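# Move the red box into the empty tray

## Task

Lift the red box out of the tray it starts in and set it down flat inside the tray that is empty. The remaining boxes must stay inside their own tray, with none resting on or hanging over a tray wall, and that tray must be left undisturbed where and how it was. The result must hold without the robot supporting anything: release suction and pull the tool away at the end.

## Robot and tools

Robot: two arms, left_arm and right_arm, each ending in a vacuum suction cup instead of fingers. The reference point of each tool is the cup point, the centre of the cup rim when nothing touches it; the cup points along the cup point's own +z axis. About 7 cm behind the rim the tool body and camera widen to roughly 8 cm sideways, so keep that in mind near walls and boxes.

Frame: one shared scene frame. Origin on the table surface midway between the arms, +z up, +x out across the table, left_arm sits toward +y. The names left and right do not map to image sides. Positions are in metres, orientations are quaternions written w, x, y, z. Reported positions get less accurate at long reach.

Row layout (used by every motion call): one flat list of 16 numbers covering both arms, always all 16 even if one arm stays still. Order: left_arm x, y, z, qw, qx, qy, qz, left suction, then right_arm x, y, z, qw, qx, qy, qz, right suction. Each x, y, z, q is an absolute target pose for that cup point in the scene frame, not an offset. A target more than 0.6 m from the arm's last reported position along any cup-point axis is rejected and nothing is sent. Suction is a number in [-1, 1]: 1 means full vacuum (about 55 kPa below ambient), smaller values a proportional fraction, 0.05 or less means off. It keeps its last value, so resend the current suction for an arm you do not want to change; a 0 really switches it off. To hold an arm still, resend its full pose from the last result before it began holding, and resend the same quaternion every time to avoid orientation drift.

Tools:
execute_actions with "actions": an empty list just reports state (with pictures). One action {"rows": [[16 numbers], ...], "steps": n} runs n control steps of 1/30 s each, n from 3 to 15 (default 15), one row per step, the last row repeated if rows run out. One wait {"steps": n} (n up to 300) sends nothing and returns n steps after the previous result, your reply time included. Optional "pictures": true adds camera images.
move with "target" (one 16-number row) and optional "speed" in m/s (0.002 to 0.5, default 0.25; rotation limited to twice that in rad/s). Both cup points travel in straight lines to their targets, finishing together, taking 0.5 to 10 s; longer paths are cut off at 10 s. Rotation takes the shorter way. Paths ignore obstacles and the other arm. Suction values are applied at the start. It returns state, pictures, each arm's distance from its target and a move: line with the ending (done, off_target, moving, held, fault) and limits (paced = target clipped, held = some steps blocked, after which the arm may jump faster).
wait with "seconds" 0 to 10: lets time pass with nothing new sent.
zoom_image with "camera" (cam_left_wrist or cam_right_wrist, both 616x616) and "region" [x0, y0, x1, y1] in image pixels from the top-left, up to 504x504.
finished_scene with "scene" (the scene number) ends and grades the current scene; irreversible.

Control behaviour: each step the command is clipped to within 70 mm and 16 degrees of the measured pose, then tracked by damped inverse kinematics favouring position over orientation. After an action the arm continues only to its last clipped pose, so check the result and send the remainder. The last 3 steps of each action run while you are replying; only a result with nothing pending shows a Hand target line. Time you spend writing keeps the simulation running.

Result lines: left_arm: ... | right_arm: ... give cup point position and quaternion. suction_measured shows reached vacuum (near 0 means no seal; on a sealed surface it settles up to 0.15 under the command). part_present turns 1 at 0.50 and back to 0 below 0.45. pose unreachable and HELD mean a clearance check altered or blocked a command. MOTOR HOT warns of heating; OVER-TEMPERATURE FAULT means brakes are on until it cools.

Gripping: switch suction on and press the 29 mm rim flat onto a smooth face of the box, fully inside its edges, away from seams or holes. Under vacuum the cup shortens, so the box rides up to about 10 mm nearer the tool. To release, set the box down resting on the tray floor, then switch suction off and lift at least 15 mm. If the cup seals to the table, turn suction off to free it.

Avoid: arms are stiff, so aiming even slightly below a firm surface can trigger a fault; contact force of 150 N or joint torque at its limit (142 N m for waist, shoulder, elbow; 35.6 N m for the three wrist joints) stops that arm for 10 s. Approach slowly near contact. Do not let arms collide, do not drop, slam or shove objects, never knock anything off the table, and do not disturb the other tray or boxes, which may also get brief random pushes.

Each tool is called after "Request:" as name([rows], argument=value, ...), one row to a line, values as JSON.

## Session

Request:
execute_actions(actions=[])

Scene clock: 0.00 s of 4800.00 s.
left_arm: end_effector_position=(+0.5409, +0.4560, +0.3402) suction_measured=0.00 part_present=0 end_effector_quat_wxyz=(+0.002, -0.334, +0.943, +0.001) | right_arm: end_effector_position=(+0.4284, -0.3128, +0.3405) suction_measured=0.01 part_present=0 end_effector_quat_wxyz=(+0.001, +0.196, +0.981, +0.002)
Joint positions: left_arm=[ 0.263  0.129  0.191 -0.001 -1.628  0.259] | right_arm=[ 0.262  0.128  0.19  -0.002 -1.628 -0.785]
Joint velocities: left_arm=[ 0.     0.     0.    -0.    -0.     0.001] | right_arm=[-0.    -0.001  0.     0.001  0.001  0.   ]
Hand target (left_arm): +0.541, +0.456, +0.340; +0.002, -0.334, +0.943, +0.001
Hand target (right_arm): +0.428, -0.313, +0.340; +0.001, +0.196, +0.981, +0.002

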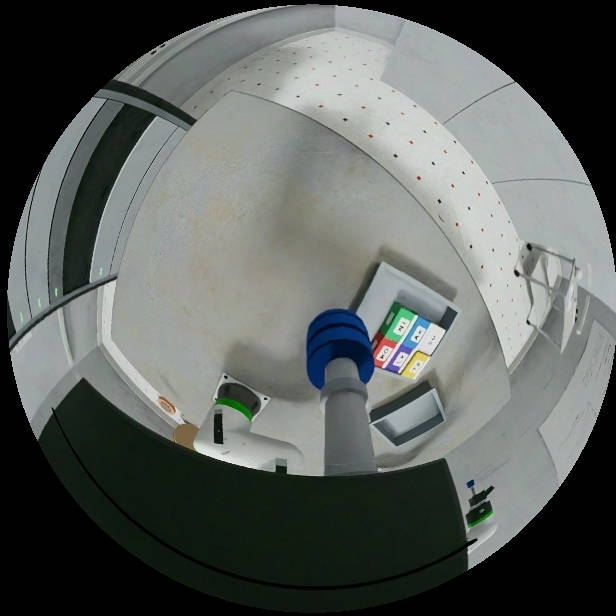

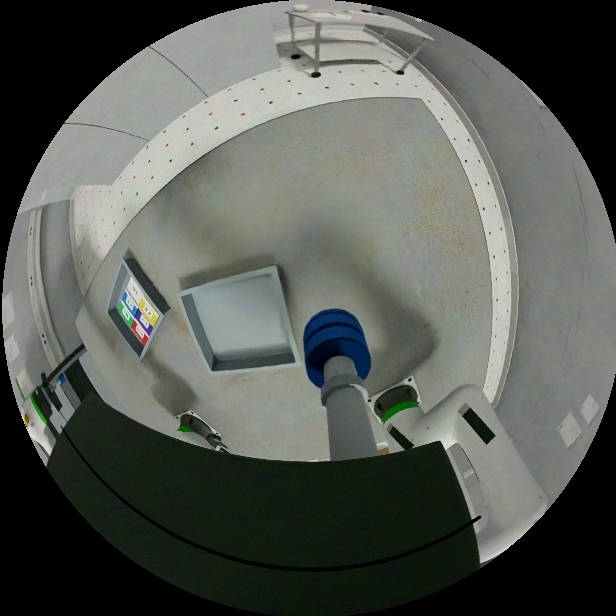

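Request:
zoom_image(camera="cam_left_wrist", region=[330, 240, 490, 460])

Request:
zoom_image(camera="cam_right_wrist", region=[90, 230, 320, 400])

Region (330, 240, 490, 460) of cam_left_wrist's 616x616 image, scaled by 2.291, with more detail than that image has; it fills the left 367 columns of this view, and the rest is white.

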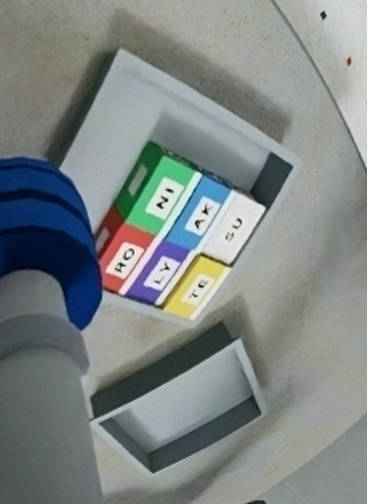

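Region (90, 230, 320, 400) of cam_right_wrist's 616x616 image, scaled by 2.191, with more detail than that image has; it fills the top 373 rows of this view, and the rest is white.

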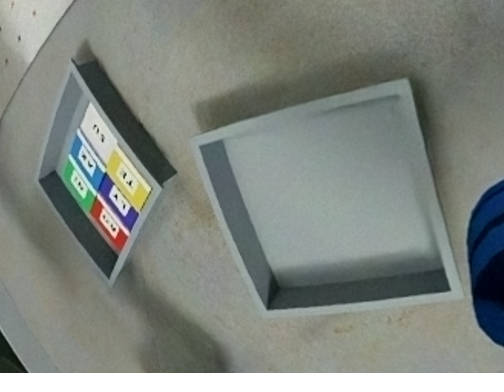

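Request:
move(target=[0.55,0.27,0.28,0,0,1,0,0,0.40,-0.42,0.34,0.001,0.196,0.981,0.002,0], speed=0.3)

Scene clock: 2.00 s of 4800.00 s.
left_arm: end_effector_position=(+0.5501, +0.2699, +0.2800) suction_measured=0.00 part_present=0 end_effector_quat_wxyz=(+0.000, +0.000, +1.000, -0.001) | right_arm: end_effector_position=(+0.4000, -0.4200, +0.3399) suction_measured=0.01 part_present=0 end_effector_quat_wxyz=(+0.001, +0.196, +0.981, +0.002)
Joint positions: left_arm=[-0.111  0.168  0.094  0.001 -1.496 -0.047] | right_arm=[ 0.059  0.05   0.104 -0.002 -1.621 -0.583]
Joint velocities: left_arm=[-0.001  0.     0.     0.     0.     0.   ] | right_arm=[ 0.    -0.001 -0.    -0.002 -0.     0.   ]
Hand target (left_arm): +0.550, +0.270, +0.280; +0.000, +0.000, +1.000, -0.001
Hand target (right_arm): +0.400, -0.420, +0.340; +0.001, +0.196, +0.981, +0.002
Off the commanded pose (left_arm): 0.000 m, 0 deg.
Off the commanded pose (right_arm): 0.000 m, 0 deg.
Kept back: nothing.
move: done

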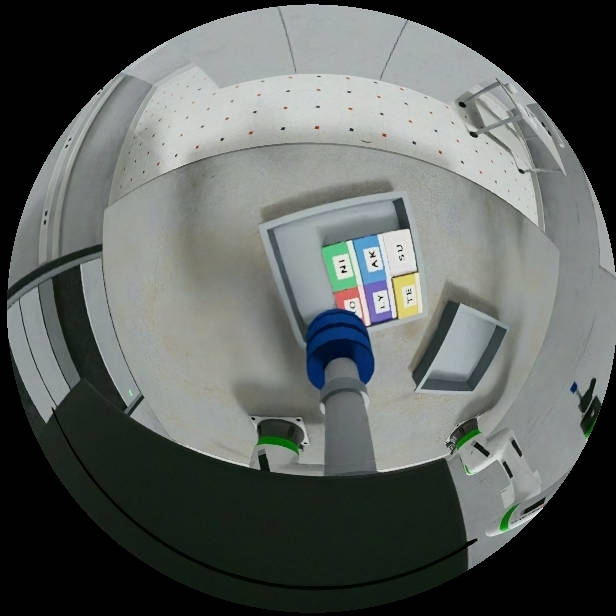

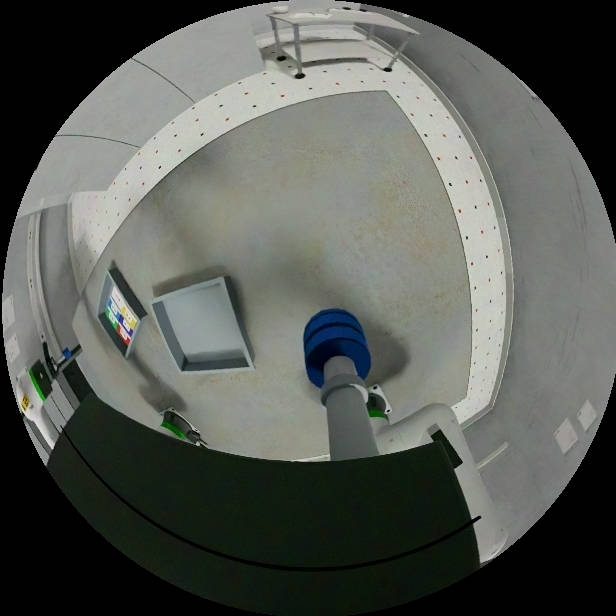

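Request:
move(target=[0.55,0.27,0.18,0,0,1,0,0,0.40,-0.42,0.34,0.001,0.196,0.981,0.002,0], speed=0.2)

Scene clock: 3.13 s of 4800.00 s.
left_arm: end_effector_position=(+0.5500, +0.2700, +0.1801) suction_measured=0.00 part_present=0 end_effector_quat_wxyz=(+0.000, +0.000, +1.000, -0.000) | right_arm: end_effector_position=(+0.4000, -0.4200, +0.3400) suction_measured=0.01 part_present=0 end_effector_quat_wxyz=(+0.001, +0.196, +0.981, +0.002)
Joint positions: left_arm=[-0.112  0.214 -0.089  0.    -1.268 -0.046] | right_arm=[ 0.058  0.051  0.105 -0.003 -1.622 -0.582]
Joint velocities: left_arm=[-0.     0.001  0.     0.     0.001  0.   ] | right_arm=[-0.  0. -0.  0. -0. -0.]
Hand target (left_arm): +0.550, +0.270, +0.180; +0.000, +0.000, +1.000, -0.000
Hand target (right_arm): +0.400, -0.420, +0.340; +0.001, +0.196, +0.981, +0.002
Off the commanded pose (left_arm): 0.000 m, 0 deg.
Off the commanded pose (right_arm): 0.000 m, 0 deg.
Kept back: nothing.
move: done

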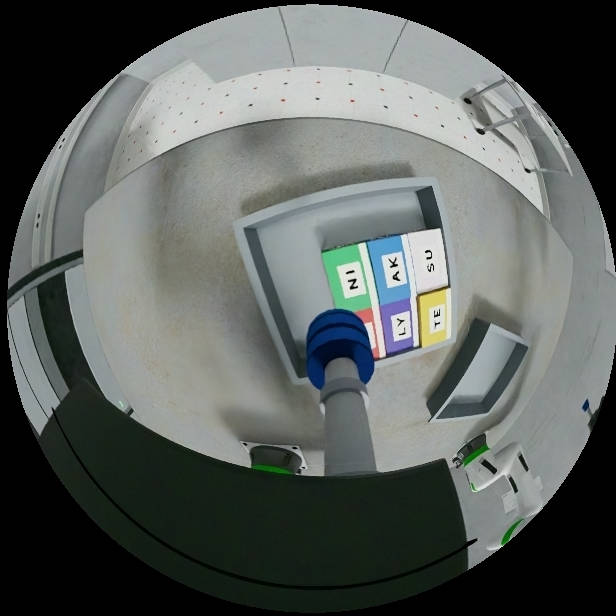

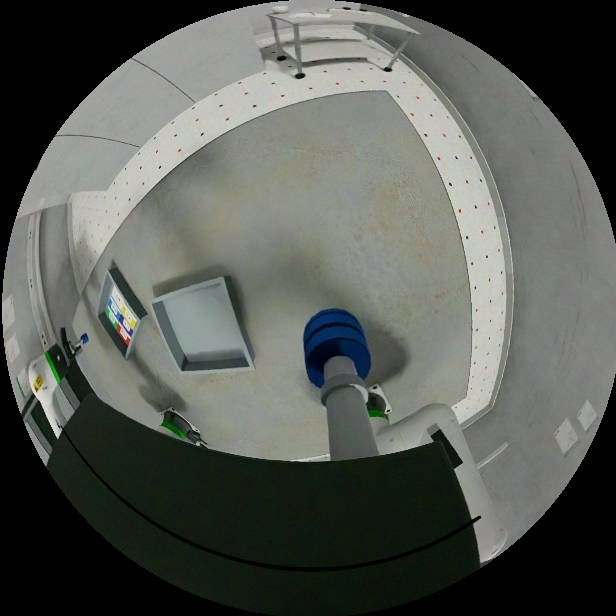

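Request:
move(target=[0.49,0.25,0.18,0,0,1,0,0,0.40,-0.42,0.34,0.001,0.196,0.981,0.002,0], speed=0.2)

Request:
zoom_image(camera="cam_left_wrist", region=[230, 130, 470, 370])

Scene clock: 4.17 s of 4800.00 s.
left_arm: end_effector_position=(+0.4900, +0.2500, +0.1799) suction_measured=0.00 part_present=0 end_effector_quat_wxyz=(-0.000, +0.000, +1.000, -0.000) | right_arm: end_effector_position=(+0.4000, -0.4200, +0.3400) suction_measured=0.01 part_present=0 end_effector_quat_wxyz=(+0.001, +0.196, +0.981, +0.002)
Joint positions: left_arm=[-0.151  0.084 -0.239  0.    -1.249 -0.007] | right_arm=[ 0.058  0.051  0.105 -0.003 -1.622 -0.582]
Joint velocities: left_arm=[ 0.    -0.001  0.    -0.    -0.    -0.   ] | right_arm=[-0.    -0.    -0.     0.001 -0.001 -0.001]
Hand target (left_arm): +0.490, +0.250, +0.180; +0.000, +0.000, +1.000, -0.000
Hand target (right_arm): +0.400, -0.420, +0.340; +0.001, +0.196, +0.981, +0.002
Off the commanded pose (left_arm): 0.000 m, 0 deg.
Off the commanded pose (right_arm): 0.000 m, 0 deg.
Kept back: nothing.
move: done

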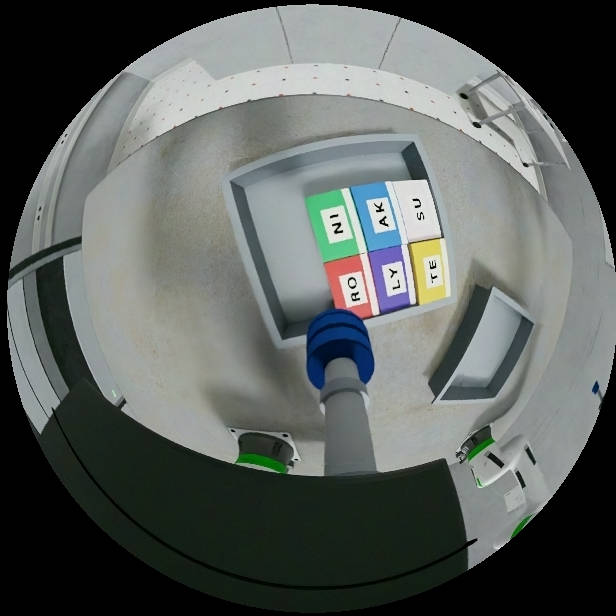

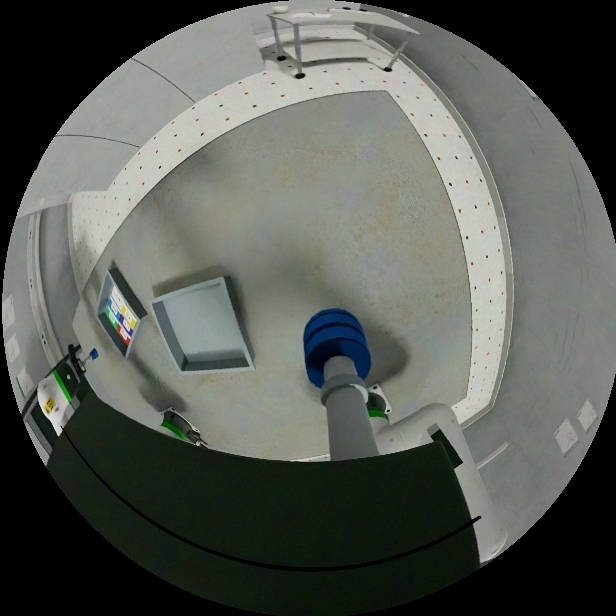

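Region (230, 130, 470, 370) of cam_left_wrist's 616x616 image, scaled by 2.100, with more detail than that image has.

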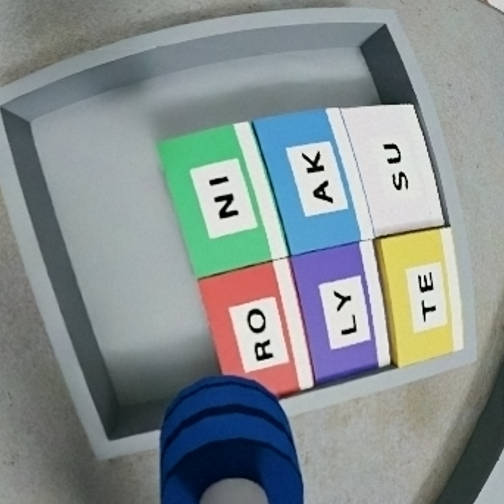

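Request:
move(target=[0.49,0.225,0.105,0,0,1,0,0,0.40,-0.42,0.34,0.001,0.196,0.981,0.002,0], speed=0.12)

Scene clock: 5.57 s of 4800.00 s.
left_arm: end_effector_position=(+0.4900, +0.2250, +0.1051) suction_measured=0.00 part_present=0 end_effector_quat_wxyz=(+0.000, +0.000, +1.000, -0.000) | right_arm: end_effector_position=(+0.4000, -0.4200, +0.3400) suction_measured=0.01 part_present=0 end_effector_quat_wxyz=(+0.001, +0.196, +0.981, +0.002)
Joint positions: left_arm=[-0.207  0.178 -0.322  0.    -1.071  0.049] | right_arm=[ 0.058  0.051  0.105 -0.003 -1.622 -0.582]
Joint velocities: left_arm=[0.    0.001 0.001 0.    0.    0.   ] | right_arm=[ 0.001  0.001  0.    -0.001  0.    -0.001]
Hand target (left_arm): +0.490, +0.225, +0.105; +0.000, +0.000, +1.000, -0.000
Hand target (right_arm): +0.400, -0.420, +0.340; +0.001, +0.196, +0.981, +0.002
Off the commanded pose (left_arm): 0.000 m, 0 deg.
Off the commanded pose (right_arm): 0.000 m, 0 deg.
Kept back: nothing.
move: done

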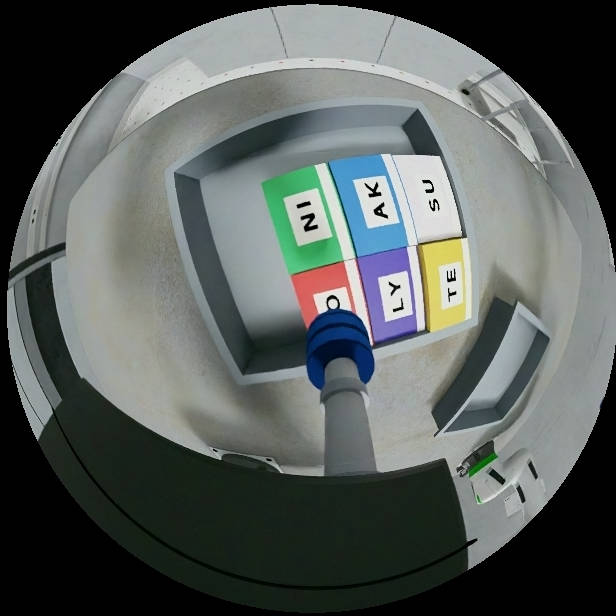

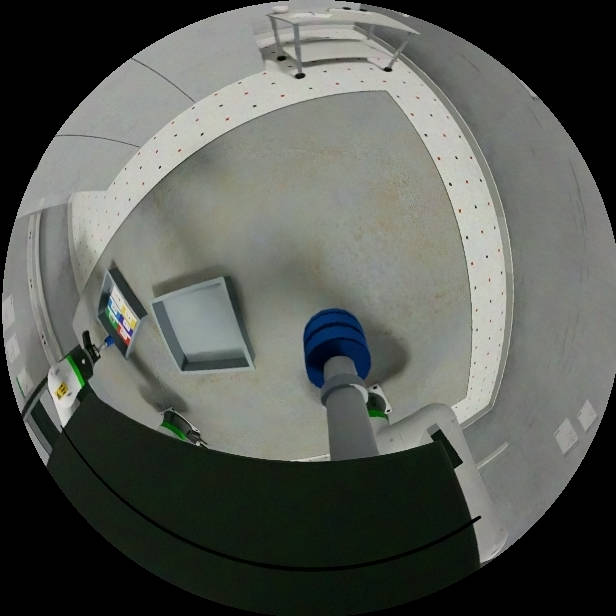

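Request:
move(target=[0.488,0.225,0.078,0,0,1,0,1,0.40,-0.42,0.34,0.001,0.196,0.981,0.002,0], speed=0.04)

Scene clock: 6.73 s of 4800.00 s.
left_arm: end_effector_position=(+0.4880, +0.2250, +0.0780) suction_measured=0.00 part_present=0 end_effector_quat_wxyz=(+0.000, +0.000, +1.000, -0.000) | right_arm: end_effector_position=(+0.4000, -0.4200, +0.3400) suction_measured=0.01 part_present=0 end_effector_quat_wxyz=(+0.001, +0.196, +0.981, +0.002)
Joint positions: left_arm=[-0.207  0.209 -0.357  0.    -1.005  0.049] | right_arm=[ 0.058  0.051  0.105 -0.003 -1.622 -0.582]
Joint velocities: left_arm=[-0.     0.     0.001 -0.     0.001  0.   ] | right_arm=[-0.    -0.    -0.     0.001  0.001  0.   ]
Hand target (left_arm): +0.488, +0.225, +0.078; -0.000, +0.000, +1.000, -0.000
Hand target (right_arm): +0.400, -0.420, +0.340; +0.001, +0.196, +0.981, +0.002
Off the commanded pose (left_arm): 0.000 m, 0 deg.
Off the commanded pose (right_arm): 0.000 m, 0 deg.
Kept back: nothing.
move: done

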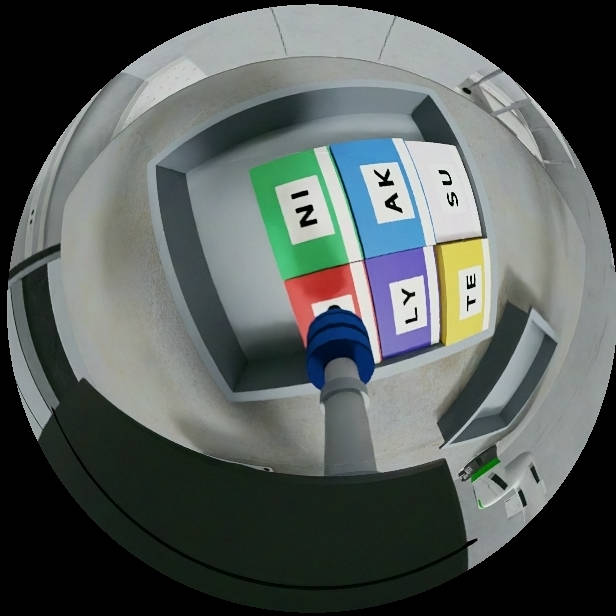

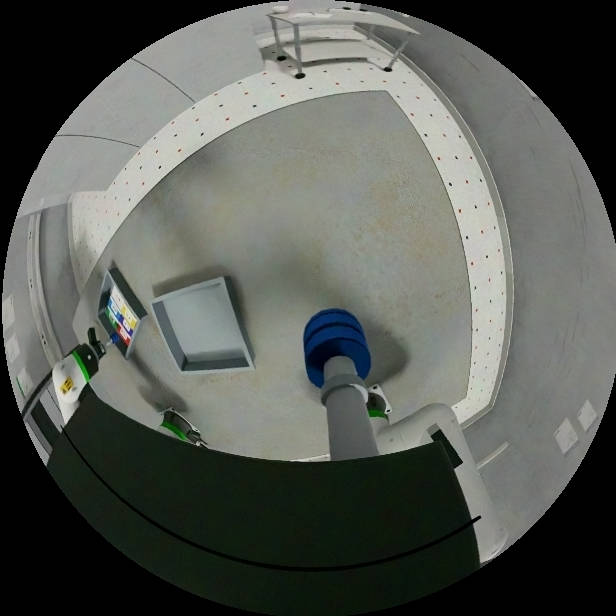

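Request:
move(target=[0.488,0.225,0.066,0,0,1,0,1,0.40,-0.42,0.34,0.001,0.196,0.981,0.002,0], speed=0.02)

Scene clock: 7.80 s of 4800.00 s.
left_arm: end_effector_position=(+0.4880, +0.2250, +0.0660) suction_measured=0.00 part_present=0 end_effector_quat_wxyz=(+0.000, +0.000, +1.000, -0.000) | right_arm: end_effector_position=(+0.4000, -0.4200, +0.3400) suction_measured=0.01 part_present=0 end_effector_quat_wxyz=(+0.001, +0.196, +0.981, +0.002)
Joint positions: left_arm=[-0.207  0.226 -0.369  0.    -0.976  0.049] | right_arm=[ 0.058  0.051  0.105 -0.003 -1.622 -0.582]
Joint velocities: left_arm=[ 0.     0.     0.     0.001  0.001 -0.001] | right_arm=[ 0.    -0.001  0.    -0.001  0.001  0.001]
Hand target (left_arm): +0.488, +0.225, +0.066; -0.000, +0.000, +1.000, -0.000
Hand target (right_arm): +0.400, -0.420, +0.340; +0.001, +0.196, +0.981, +0.002
Off the commanded pose (left_arm): 0.000 m, 0 deg.
Off the commanded pose (right_arm): 0.000 m, 0 deg.
Kept back: nothing.
move: done

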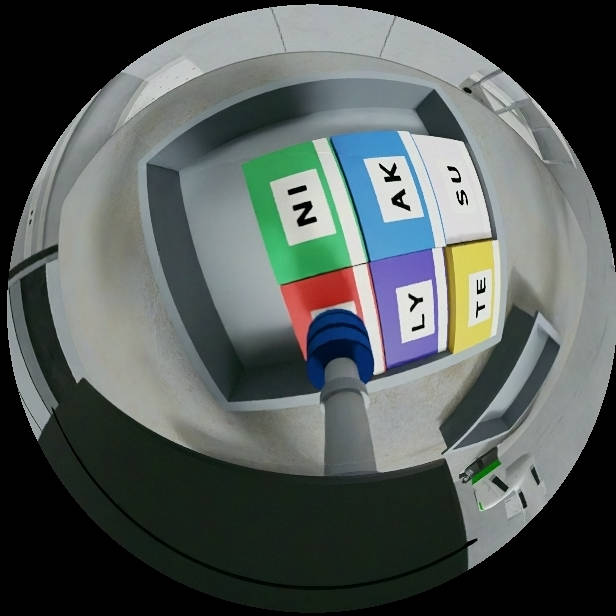

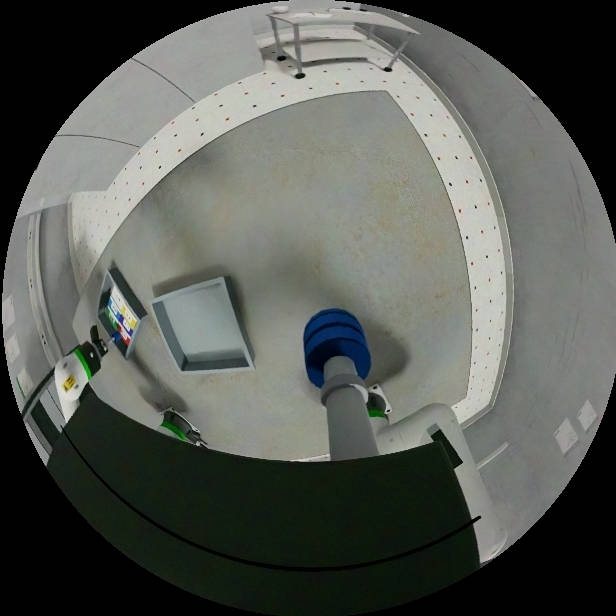

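Request:
move(target=[0.488,0.225,0.056,0,0,1,0,1,0.40,-0.42,0.34,0.001,0.196,0.981,0.002,0], speed=0.02)

Scene clock: 8.77 s of 4800.00 s.
left_arm: end_effector_position=(+0.4880, +0.2250, +0.0560) suction_measured=0.00 part_present=0 end_effector_quat_wxyz=(+0.000, +0.000, +1.000, -0.000) | right_arm: end_effector_position=(+0.4000, -0.4200, +0.3400) suction_measured=0.01 part_present=0 end_effector_quat_wxyz=(+0.001, +0.196, +0.981, +0.002)
Joint positions: left_arm=[-0.207  0.241 -0.378  0.    -0.951  0.049] | right_arm=[ 0.058  0.051  0.105 -0.003 -1.622 -0.582]
Joint velocities: left_arm=[-0.     0.     0.    -0.     0.001  0.001] | right_arm=[-0.    -0.001  0.     0.    -0.    -0.   ]
Hand target (left_arm): +0.488, +0.225, +0.056; -0.000, +0.000, +1.000, -0.000
Hand target (right_arm): +0.400, -0.420, +0.340; +0.001, +0.196, +0.981, +0.002
Off the commanded pose (left_arm): 0.000 m, 0 deg.
Off the commanded pose (right_arm): 0.000 m, 0 deg.
Kept back: nothing.
move: done

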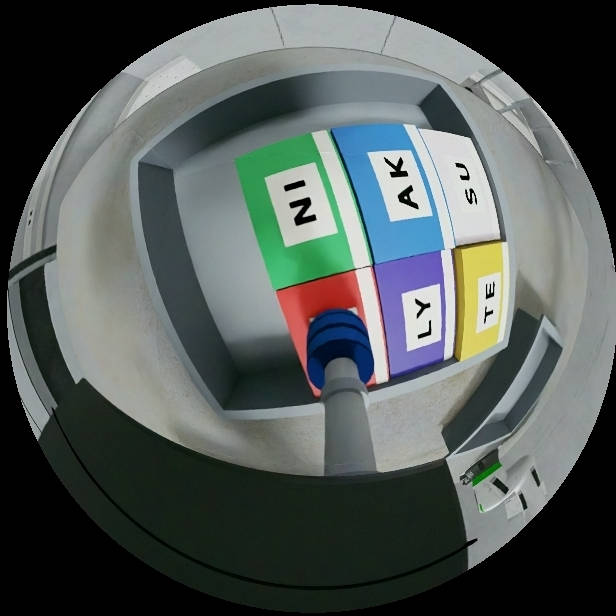

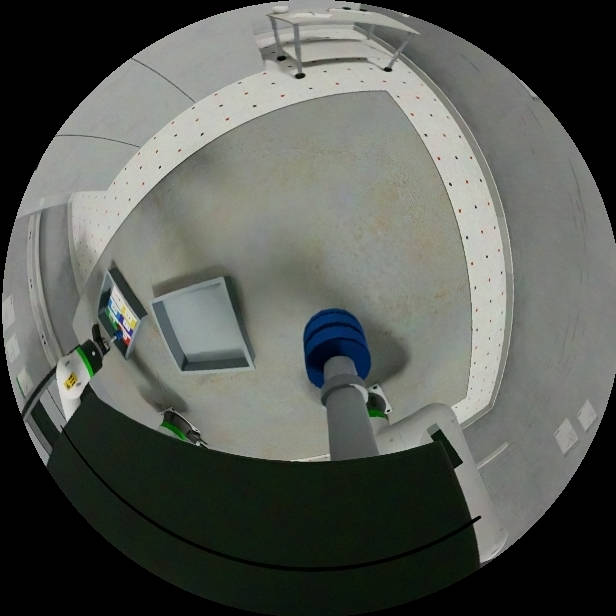

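Request:
move(target=[0.488,0.225,0.048,0,0,1,0,1,0.40,-0.42,0.34,0.001,0.196,0.981,0.002,0], speed=0.02)

Scene clock: 9.70 s of 4800.00 s.
left_arm: end_effector_position=(+0.4880, +0.2250, +0.0480) suction_measured=0.00 part_present=0 end_effector_quat_wxyz=(+0.000, +0.000, +1.000, +0.000) | right_arm: end_effector_position=(+0.4000, -0.4200, +0.3400) suction_measured=0.01 part_present=0 end_effector_quat_wxyz=(+0.001, +0.196, +0.981, +0.002)
Joint positions: left_arm=[-0.207  0.253 -0.386 -0.    -0.932  0.049] | right_arm=[ 0.058  0.051  0.105 -0.003 -1.622 -0.582]
Joint velocities: left_arm=[-0.     0.    -0.    -0.     0.001  0.   ] | right_arm=[-0.    -0.     0.     0.001 -0.     0.   ]
Hand target (left_arm): +0.488, +0.225, +0.048; -0.000, +0.000, +1.000, -0.000
Hand target (right_arm): +0.400, -0.420, +0.340; +0.001, +0.196, +0.981, +0.002
Off the commanded pose (left_arm): 0.000 m, 0 deg.
Off the commanded pose (right_arm): 0.000 m, 0 deg.
Kept back: nothing.
move: done

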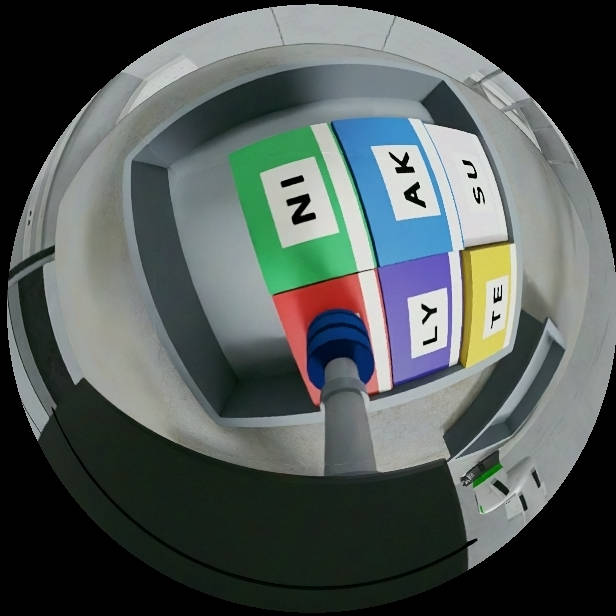

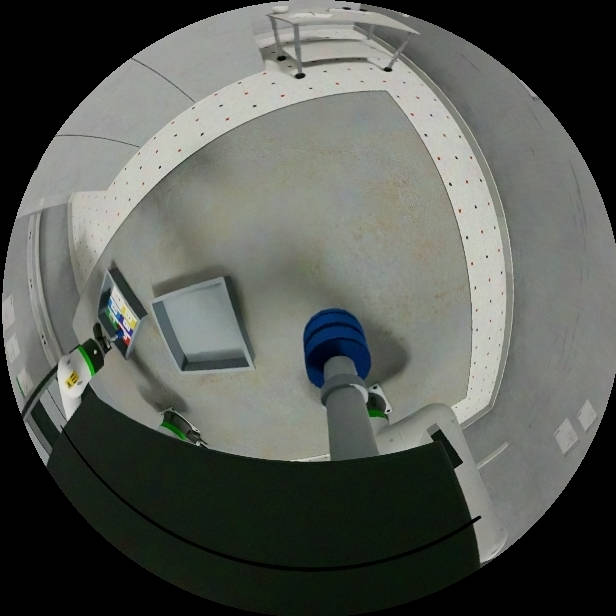

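Request:
move(target=[0.488,0.225,0.041,0,0,1,0,1,0.40,-0.42,0.34,0.001,0.196,0.981,0.002,0], speed=0.02)

Scene clock: 10.63 s of 4800.00 s.
left_arm: end_effector_position=(+0.4880, +0.2250, +0.0410) suction_measured=0.79 part_present=1 end_effector_quat_wxyz=(+0.000, +0.000, +1.000, +0.000) | right_arm: end_effector_position=(+0.4000, -0.4200, +0.3400) suction_measured=0.01 part_present=0 end_effector_quat_wxyz=(+0.001, +0.196, +0.981, +0.002)
Joint positions: left_arm=[-0.207  0.264 -0.391 -0.    -0.915  0.049] | right_arm=[ 0.058  0.051  0.105 -0.003 -1.622 -0.582]
Joint velocities: left_arm=[-0.     0.    -0.     0.     0.001  0.   ] | right_arm=[ 0.     0.    -0.     0.    -0.001  0.   ]
Hand target (left_arm): +0.488, +0.225, +0.041; -0.000, +0.000, +1.000, -0.000
Hand target (right_arm): +0.400, -0.420, +0.340; +0.001, +0.196, +0.981, +0.002
Off the commanded pose (left_arm): 0.000 m, 0 deg.
Off the commanded pose (right_arm): 0.000 m, 0 deg.
Kept back: nothing.
move: done

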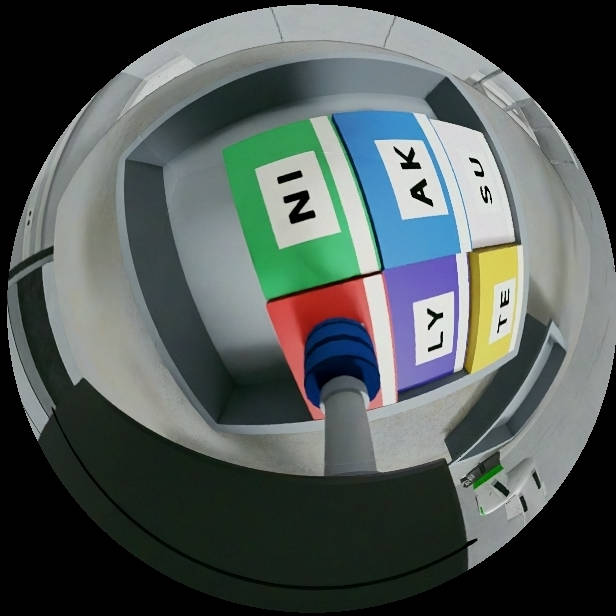

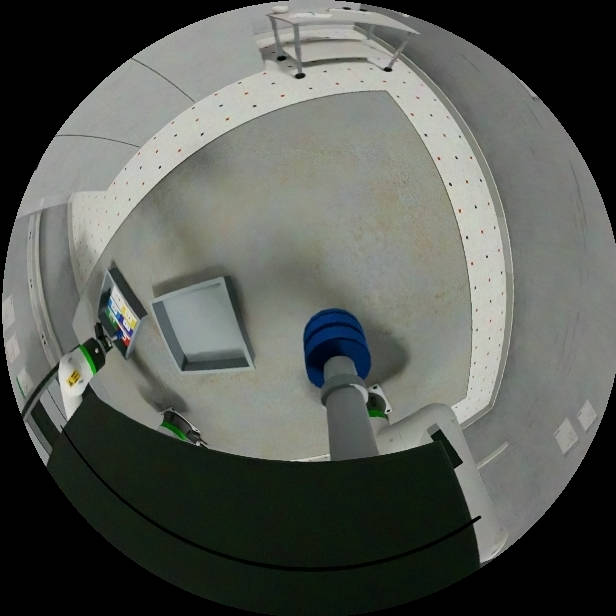

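Request:
move(target=[0.488,0.228,0.075,0,0,1,0,1,0.40,-0.42,0.34,0.001,0.196,0.981,0.002,0], speed=0.05)

Scene clock: 11.87 s of 4800.00 s.
left_arm: end_effector_position=(+0.4880, +0.2280, +0.0749) suction_measured=0.90 part_present=1 end_effector_quat_wxyz=(-0.000, -0.000, +1.000, +0.000) | right_arm: end_effector_position=(+0.4000, -0.4200, +0.3400) suction_measured=0.01 part_present=0 end_effector_quat_wxyz=(+0.001, +0.196, +0.981, +0.002)
Joint positions: left_arm=[-0.201  0.211 -0.363 -0.    -0.997  0.043] | right_arm=[ 0.058  0.051  0.105 -0.003 -1.622 -0.582]
Joint velocities: left_arm=[-0.    -0.    -0.     0.    -0.001 -0.   ] | right_arm=[ 0.  0. -0.  0. -0. -0.]
Hand target (left_arm): +0.488, +0.228, +0.075; -0.000, -0.000, +1.000, +0.000
Hand target (right_arm): +0.400, -0.420, +0.340; +0.001, +0.196, +0.981, +0.002
Off the commanded pose (left_arm): 0.000 m, 0 deg.
Off the commanded pose (right_arm): 0.000 m, 0 deg.
Kept back: nothing.
move: done

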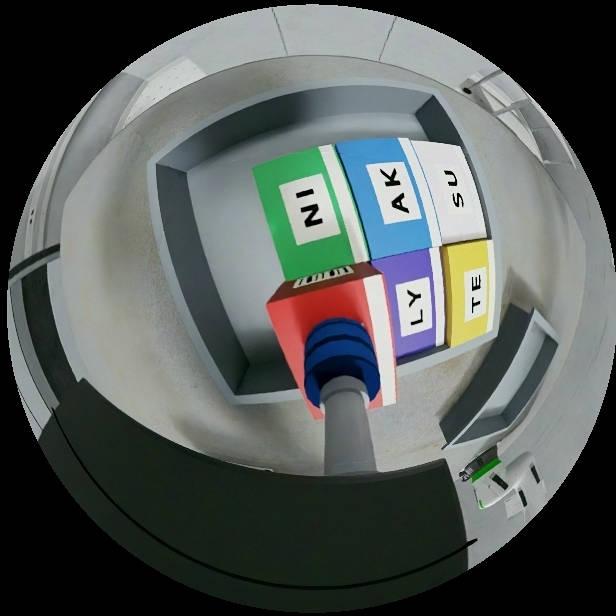

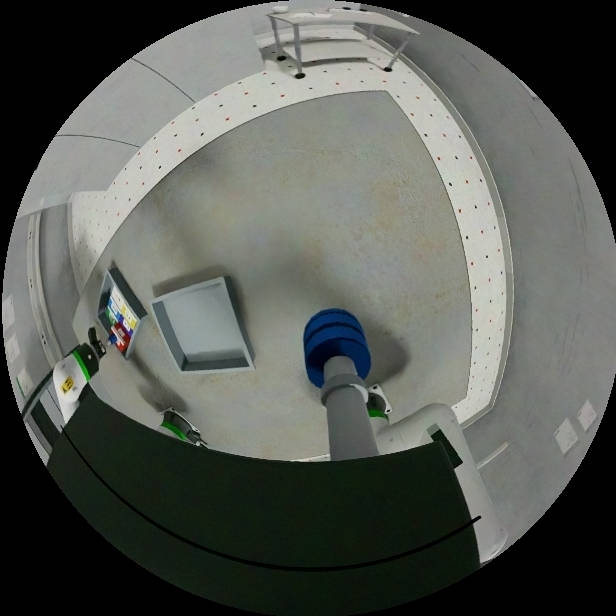

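Request:
move(target=[0.488,0.228,0.14,0,0,1,0,1,0.38,-0.48,0.34,0.001,0.196,0.981,0.002,0], speed=0.15)

Request:
move(target=[0.38,-0.07,0.14,0,0,1,0,1,0.38,-0.48,0.34,0.001,0.196,0.981,0.002,0], speed=0.25)

Scene clock: 12.90 s of 4800.00 s.
left_arm: end_effector_position=(+0.4880, +0.2280, +0.1399) suction_measured=0.90 part_present=1 end_effector_quat_wxyz=(-0.000, -0.000, +1.000, +0.000) | right_arm: end_effector_position=(+0.3799, -0.4800, +0.3400) suction_measured=0.01 part_present=0 end_effector_quat_wxyz=(+0.001, +0.196, +0.981, +0.002)
Joint positions: left_arm=[-0.201  0.131 -0.285 -0.    -1.154  0.043] | right_arm=[-0.07   0.024  0.078 -0.003 -1.621 -0.454]
Joint velocities: left_arm=[ 0.001 -0.     0.002  0.    -0.001  0.001] | right_arm=[-0.001  0.001 -0.    -0.001 -0.001  0.   ]
Hand target (left_arm): +0.488, +0.228, +0.140; +0.000, -0.000, +1.000, +0.000
Hand target (right_arm): +0.380, -0.480, +0.340; +0.001, +0.196, +0.981, +0.002
Off the commanded pose (left_arm): 0.000 m, 0 deg.
Off the commanded pose (right_arm): 0.000 m, 0 deg.
Kept back: nothing.
move: done

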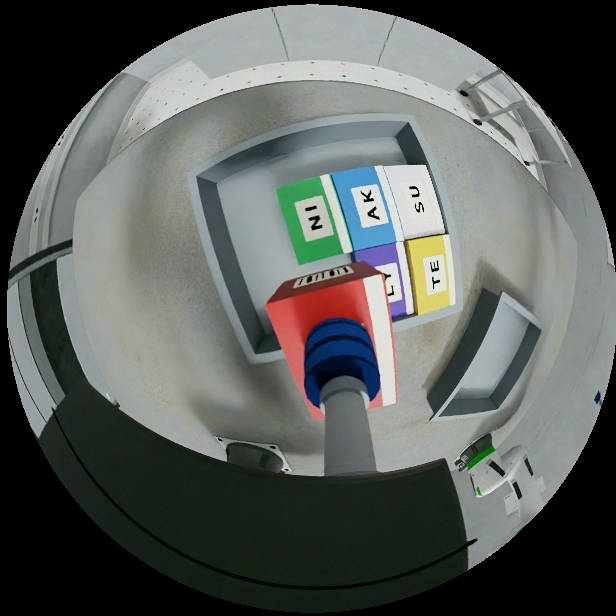

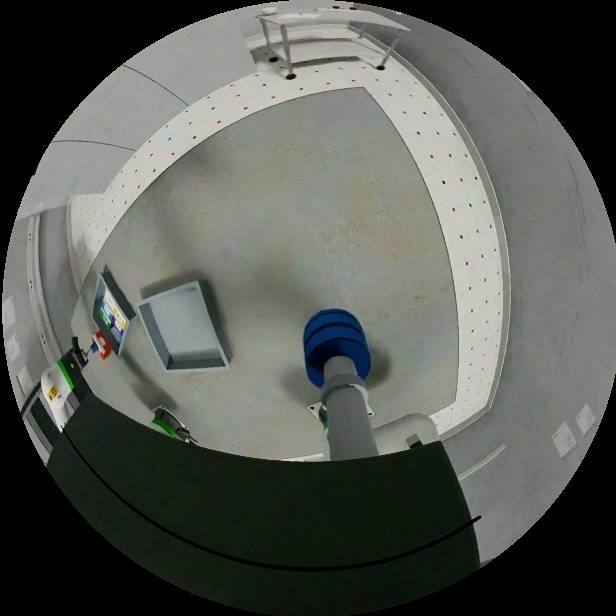

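Scene clock: 14.63 s of 4800.00 s.
left_arm: end_effector_position=(+0.3802, -0.0702, +0.1402) suction_measured=0.90 part_present=1 end_effector_quat_wxyz=(-0.000, -0.000, +1.000, -0.001) | right_arm: end_effector_position=(+0.3800, -0.4800, +0.3400) suction_measured=0.01 part_present=0 end_effector_quat_wxyz=(+0.001, +0.196, +0.981, +0.002)
Joint positions: left_arm=[-0.852  0.348 -0.016  0.002 -1.206  0.693] | right_arm=[-0.07   0.025  0.079 -0.003 -1.622 -0.454]
Joint velocities: left_arm=[-0.001  0.001  0.001 -0.    -0.001  0.001] | right_arm=[-0.    -0.    -0.     0.001  0.     0.   ]
Hand target (left_arm): +0.380, -0.070, +0.140; -0.000, -0.000, +1.000, -0.001
Hand target (right_arm): +0.380, -0.480, +0.340; +0.001, +0.196, +0.981, +0.002
Off the commanded pose (left_arm): 0.000 m, 0 deg.
Off the commanded pose (right_arm): 0.000 m, 0 deg.
Kept back: nothing.
move: done

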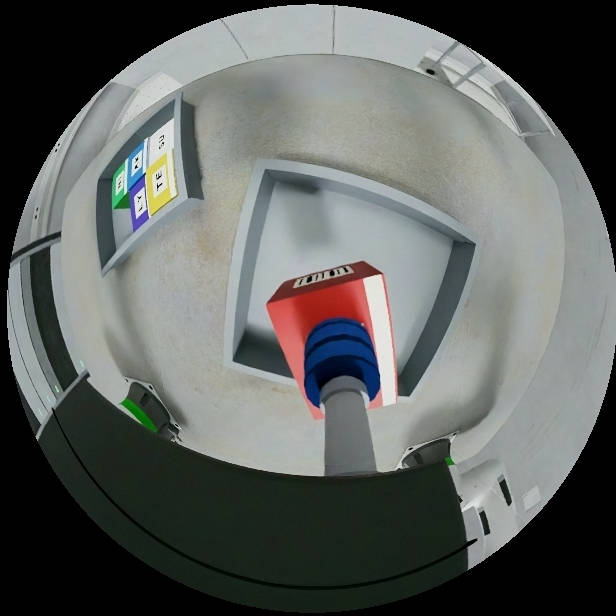

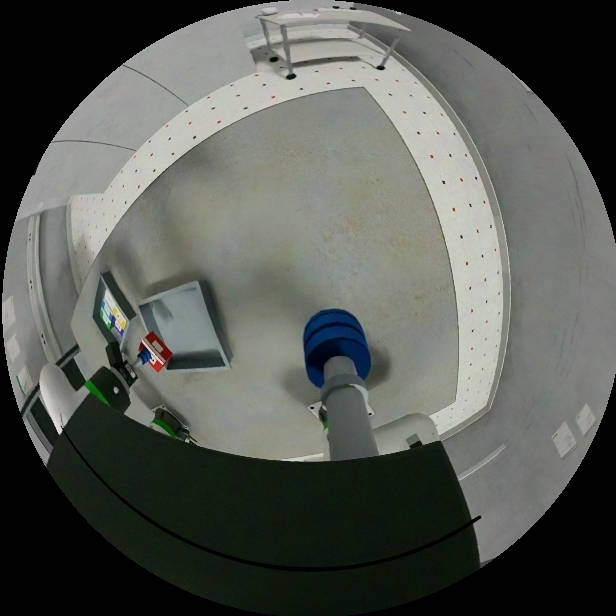

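Request:
move(target=[0.385,-0.085,0.05,0,0,1,0,1,0.38,-0.48,0.34,0.001,0.196,0.981,0.002,0], speed=0.12)

Request:
move(target=[0.385,-0.085,0.038,0,0,1,0,1,0.38,-0.48,0.34,0.001,0.196,0.981,0.002,0], speed=0.02)

Scene clock: 16.00 s of 4800.00 s.
left_arm: end_effector_position=(+0.3850, -0.0850, +0.0501) suction_measured=0.90 part_present=1 end_effector_quat_wxyz=(-0.000, +0.000, +1.000, -0.000) | right_arm: end_effector_position=(+0.3800, -0.4800, +0.3400) suction_measured=0.01 part_present=0 end_effector_quat_wxyz=(+0.001, +0.196, +0.981, +0.002)
Joint positions: left_arm=[-0.868  0.478 -0.062  0.    -1.03   0.71 ] | right_arm=[-0.07   0.025  0.079 -0.003 -1.622 -0.454]
Joint velocities: left_arm=[-0.     0.001 -0.001 -0.     0.    -0.   ] | right_arm=[ 0.     0.001 -0.     0.001 -0.001 -0.001]
Hand target (left_arm): +0.385, -0.085, +0.050; -0.000, +0.000, +1.000, -0.000
Hand target (right_arm): +0.380, -0.480, +0.340; +0.001, +0.196, +0.981, +0.002
Off the commanded pose (left_arm): 0.000 m, 0 deg.
Off the commanded pose (right_arm): 0.000 m, 0 deg.
Kept back: nothing.
move: done

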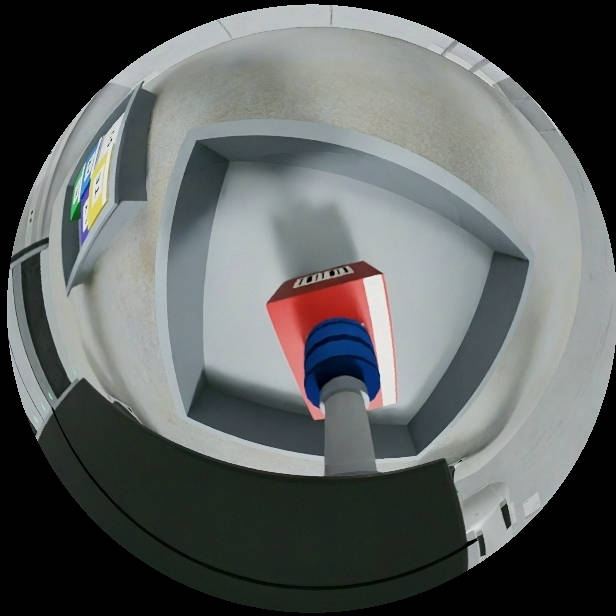

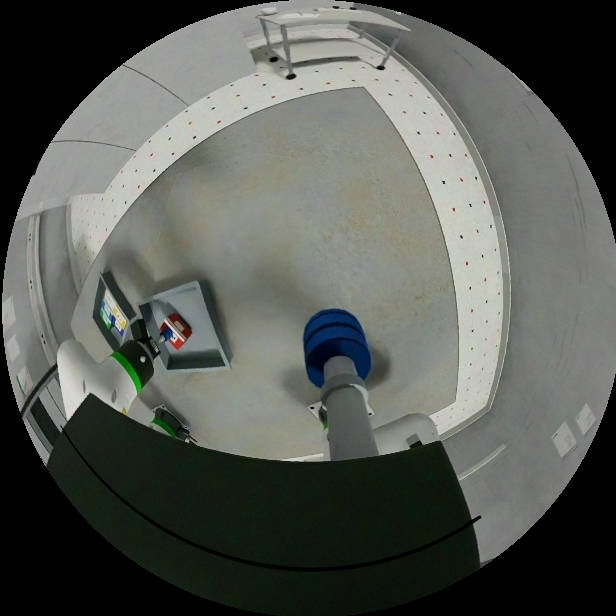

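Scene clock: 16.83 s of 4800.00 s.
left_arm: end_effector_position=(+0.3850, -0.0850, +0.0380) suction_measured=0.90 part_present=1 end_effector_quat_wxyz=(+0.000, +0.000, +1.000, -0.000) | right_arm: end_effector_position=(+0.3800, -0.4800, +0.3400) suction_measured=0.01 part_present=0 end_effector_quat_wxyz=(+0.001, +0.196, +0.981, +0.002)
Joint positions: left_arm=[-0.868  0.494 -0.072 -0.    -1.005  0.71 ] | right_arm=[-0.07   0.025  0.079 -0.003 -1.622 -0.454]
Joint velocities: left_arm=[-0.     0.    -0.001 -0.001  0.001  0.001] | right_arm=[-0.  0.  0. -0.  0. -0.]
Hand target (left_arm): +0.385, -0.085, +0.038; -0.000, +0.000, +1.000, -0.000
Hand target (right_arm): +0.380, -0.480, +0.340; +0.001, +0.196, +0.981, +0.002
Off the commanded pose (left_arm): 0.000 m, 0 deg.
Off the commanded pose (right_arm): 0.000 m, 0 deg.
Kept back: nothing.
move: done

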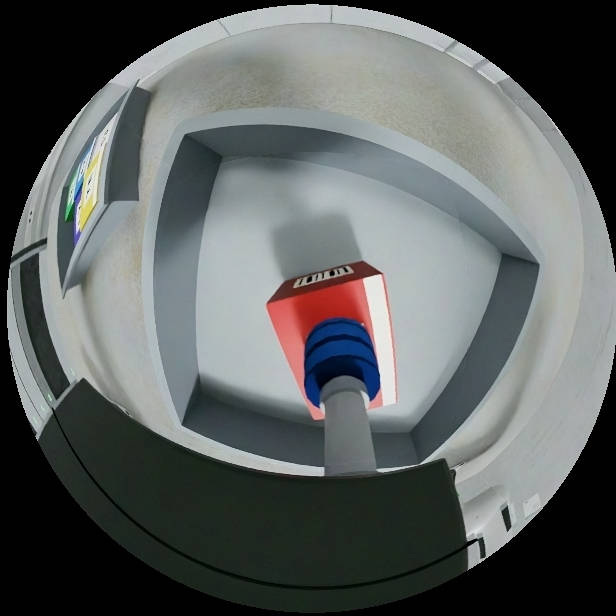

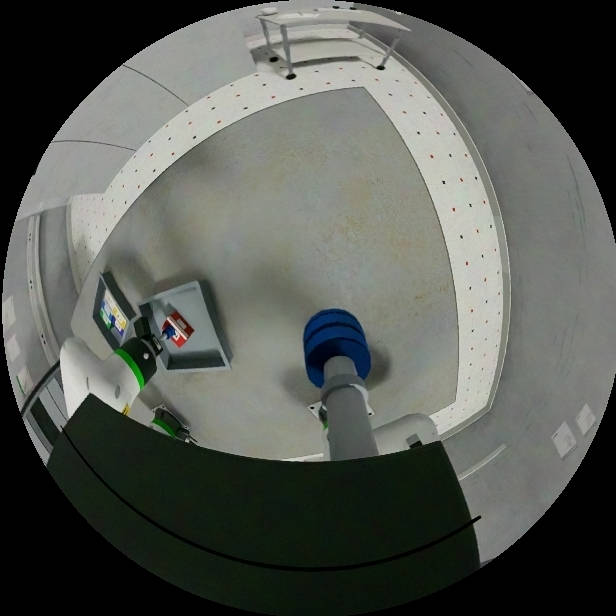

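Request:
move(target=[0.385,-0.085,0.035,0,0,1,0,1,0.38,-0.48,0.34,0.001,0.196,0.981,0.002,0], speed=0.01)

Request:
execute_actions([
  {"rows":[[0.385,-0.085,0.035,0,0,1,0,0,0.38,-0.48,0.34,0.001,0.196,0.981,0.002,0]],"steps":15},
])

Scene clock: 17.77 s of 4800.00 s.
left_arm: end_effector_position=(+0.3850, -0.0851, +0.0352) suction_measured=0.89 part_present=1 end_effector_quat_wxyz=(+0.000, -0.000, +1.000, -0.000) | right_arm: end_effector_position=(+0.3800, -0.4800, +0.3400) suction_measured=0.01 part_present=0 end_effector_quat_wxyz=(+0.001, +0.196, +0.981, +0.002)
Joint positions: left_arm=[-0.868  0.498 -0.074  0.    -0.999  0.71 ] | right_arm=[-0.07   0.025  0.079 -0.003 -1.622 -0.454]
Joint velocities: left_arm=[ 0.     0.001 -0.001 -0.     0.     0.   ] | right_arm=[-0.     0.     0.    -0.001 -0.001 -0.002]
Hand target (left_arm): +0.385, -0.085, +0.035; -0.000, +0.000, +1.000, -0.000
Hand target (right_arm): +0.380, -0.480, +0.340; +0.001, +0.196, +0.981, +0.002
Off the commanded pose (left_arm): 0.000 m, 0 deg.
Off the commanded pose (right_arm): 0.000 m, 0 deg.
Kept back: nothing.
move: done

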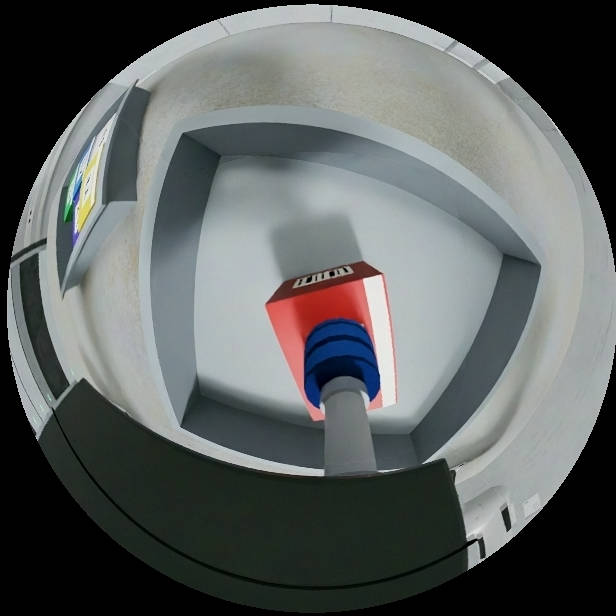

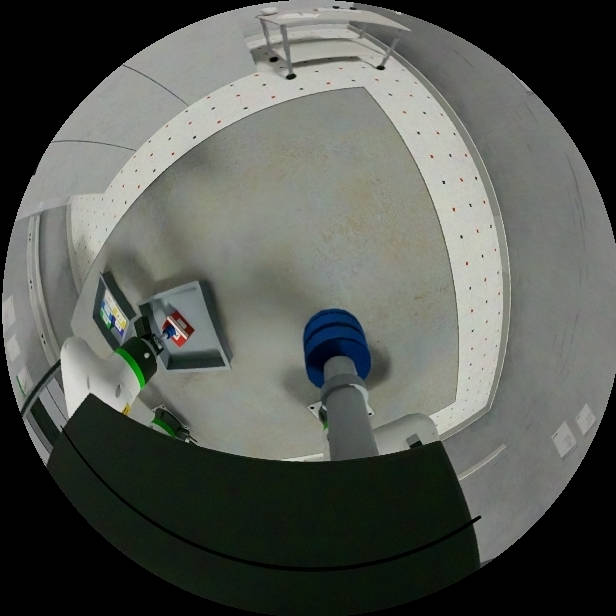

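Scene clock: 18.17 s of 4800.00 s.
left_arm: end_effector_position=(+0.3850, -0.0850, +0.0350) suction_measured=0.00 part_present=0 end_effector_quat_wxyz=(+0.000, -0.000, +1.000, -0.000) | right_arm: end_effector_position=(+0.3800, -0.4800, +0.3400) suction_measured=0.01 part_present=0 end_effector_quat_wxyz=(+0.001, +0.196, +0.981, +0.002)
Joint positions: left_arm=[-0.868  0.498 -0.074  0.    -0.999  0.71 ] | right_arm=[-0.07   0.025  0.079 -0.003 -1.622 -0.454]
Joint velocities: left_arm=[ 0.     0.     0.     0.001 -0.    -0.   ] | right_arm=[-0.     0.001  0.    -0.001  0.     0.001]
Steps of this call (steps 1 to 12: the first 12 steps of this action). Readings (end_effector_position | what the end effector reports):
1: left_arm (+0.3850, -0.0851, +0.0352) | right_arm (+0.3800, -0.4800, +0.3400) | left_arm suction_measured=0.00 part_present=0 | right_arm suction_measured=0.01 part_present=0
2: left_arm (+0.3850, -0.0851, +0.0352) | right_arm (+0.3800, -0.4800, +0.3400) | left_arm suction_measured=0.00 part_present=0 | right_arm suction_measured=0.01 part_present=0
4: left_arm (+0.3850, -0.0851, +0.0352) | right_arm (+0.3800, -0.4800, +0.3400) | left_arm suction_measured=0.00 part_present=0 | right_arm suction_measured=0.01 part_present=0
8: left_arm (+0.3850, -0.0850, +0.0351) | right_arm (+0.3800, -0.4800, +0.3400) | left_arm suction_measured=0.00 part_present=0 | right_arm suction_measured=0.01 part_present=0
12: the state above


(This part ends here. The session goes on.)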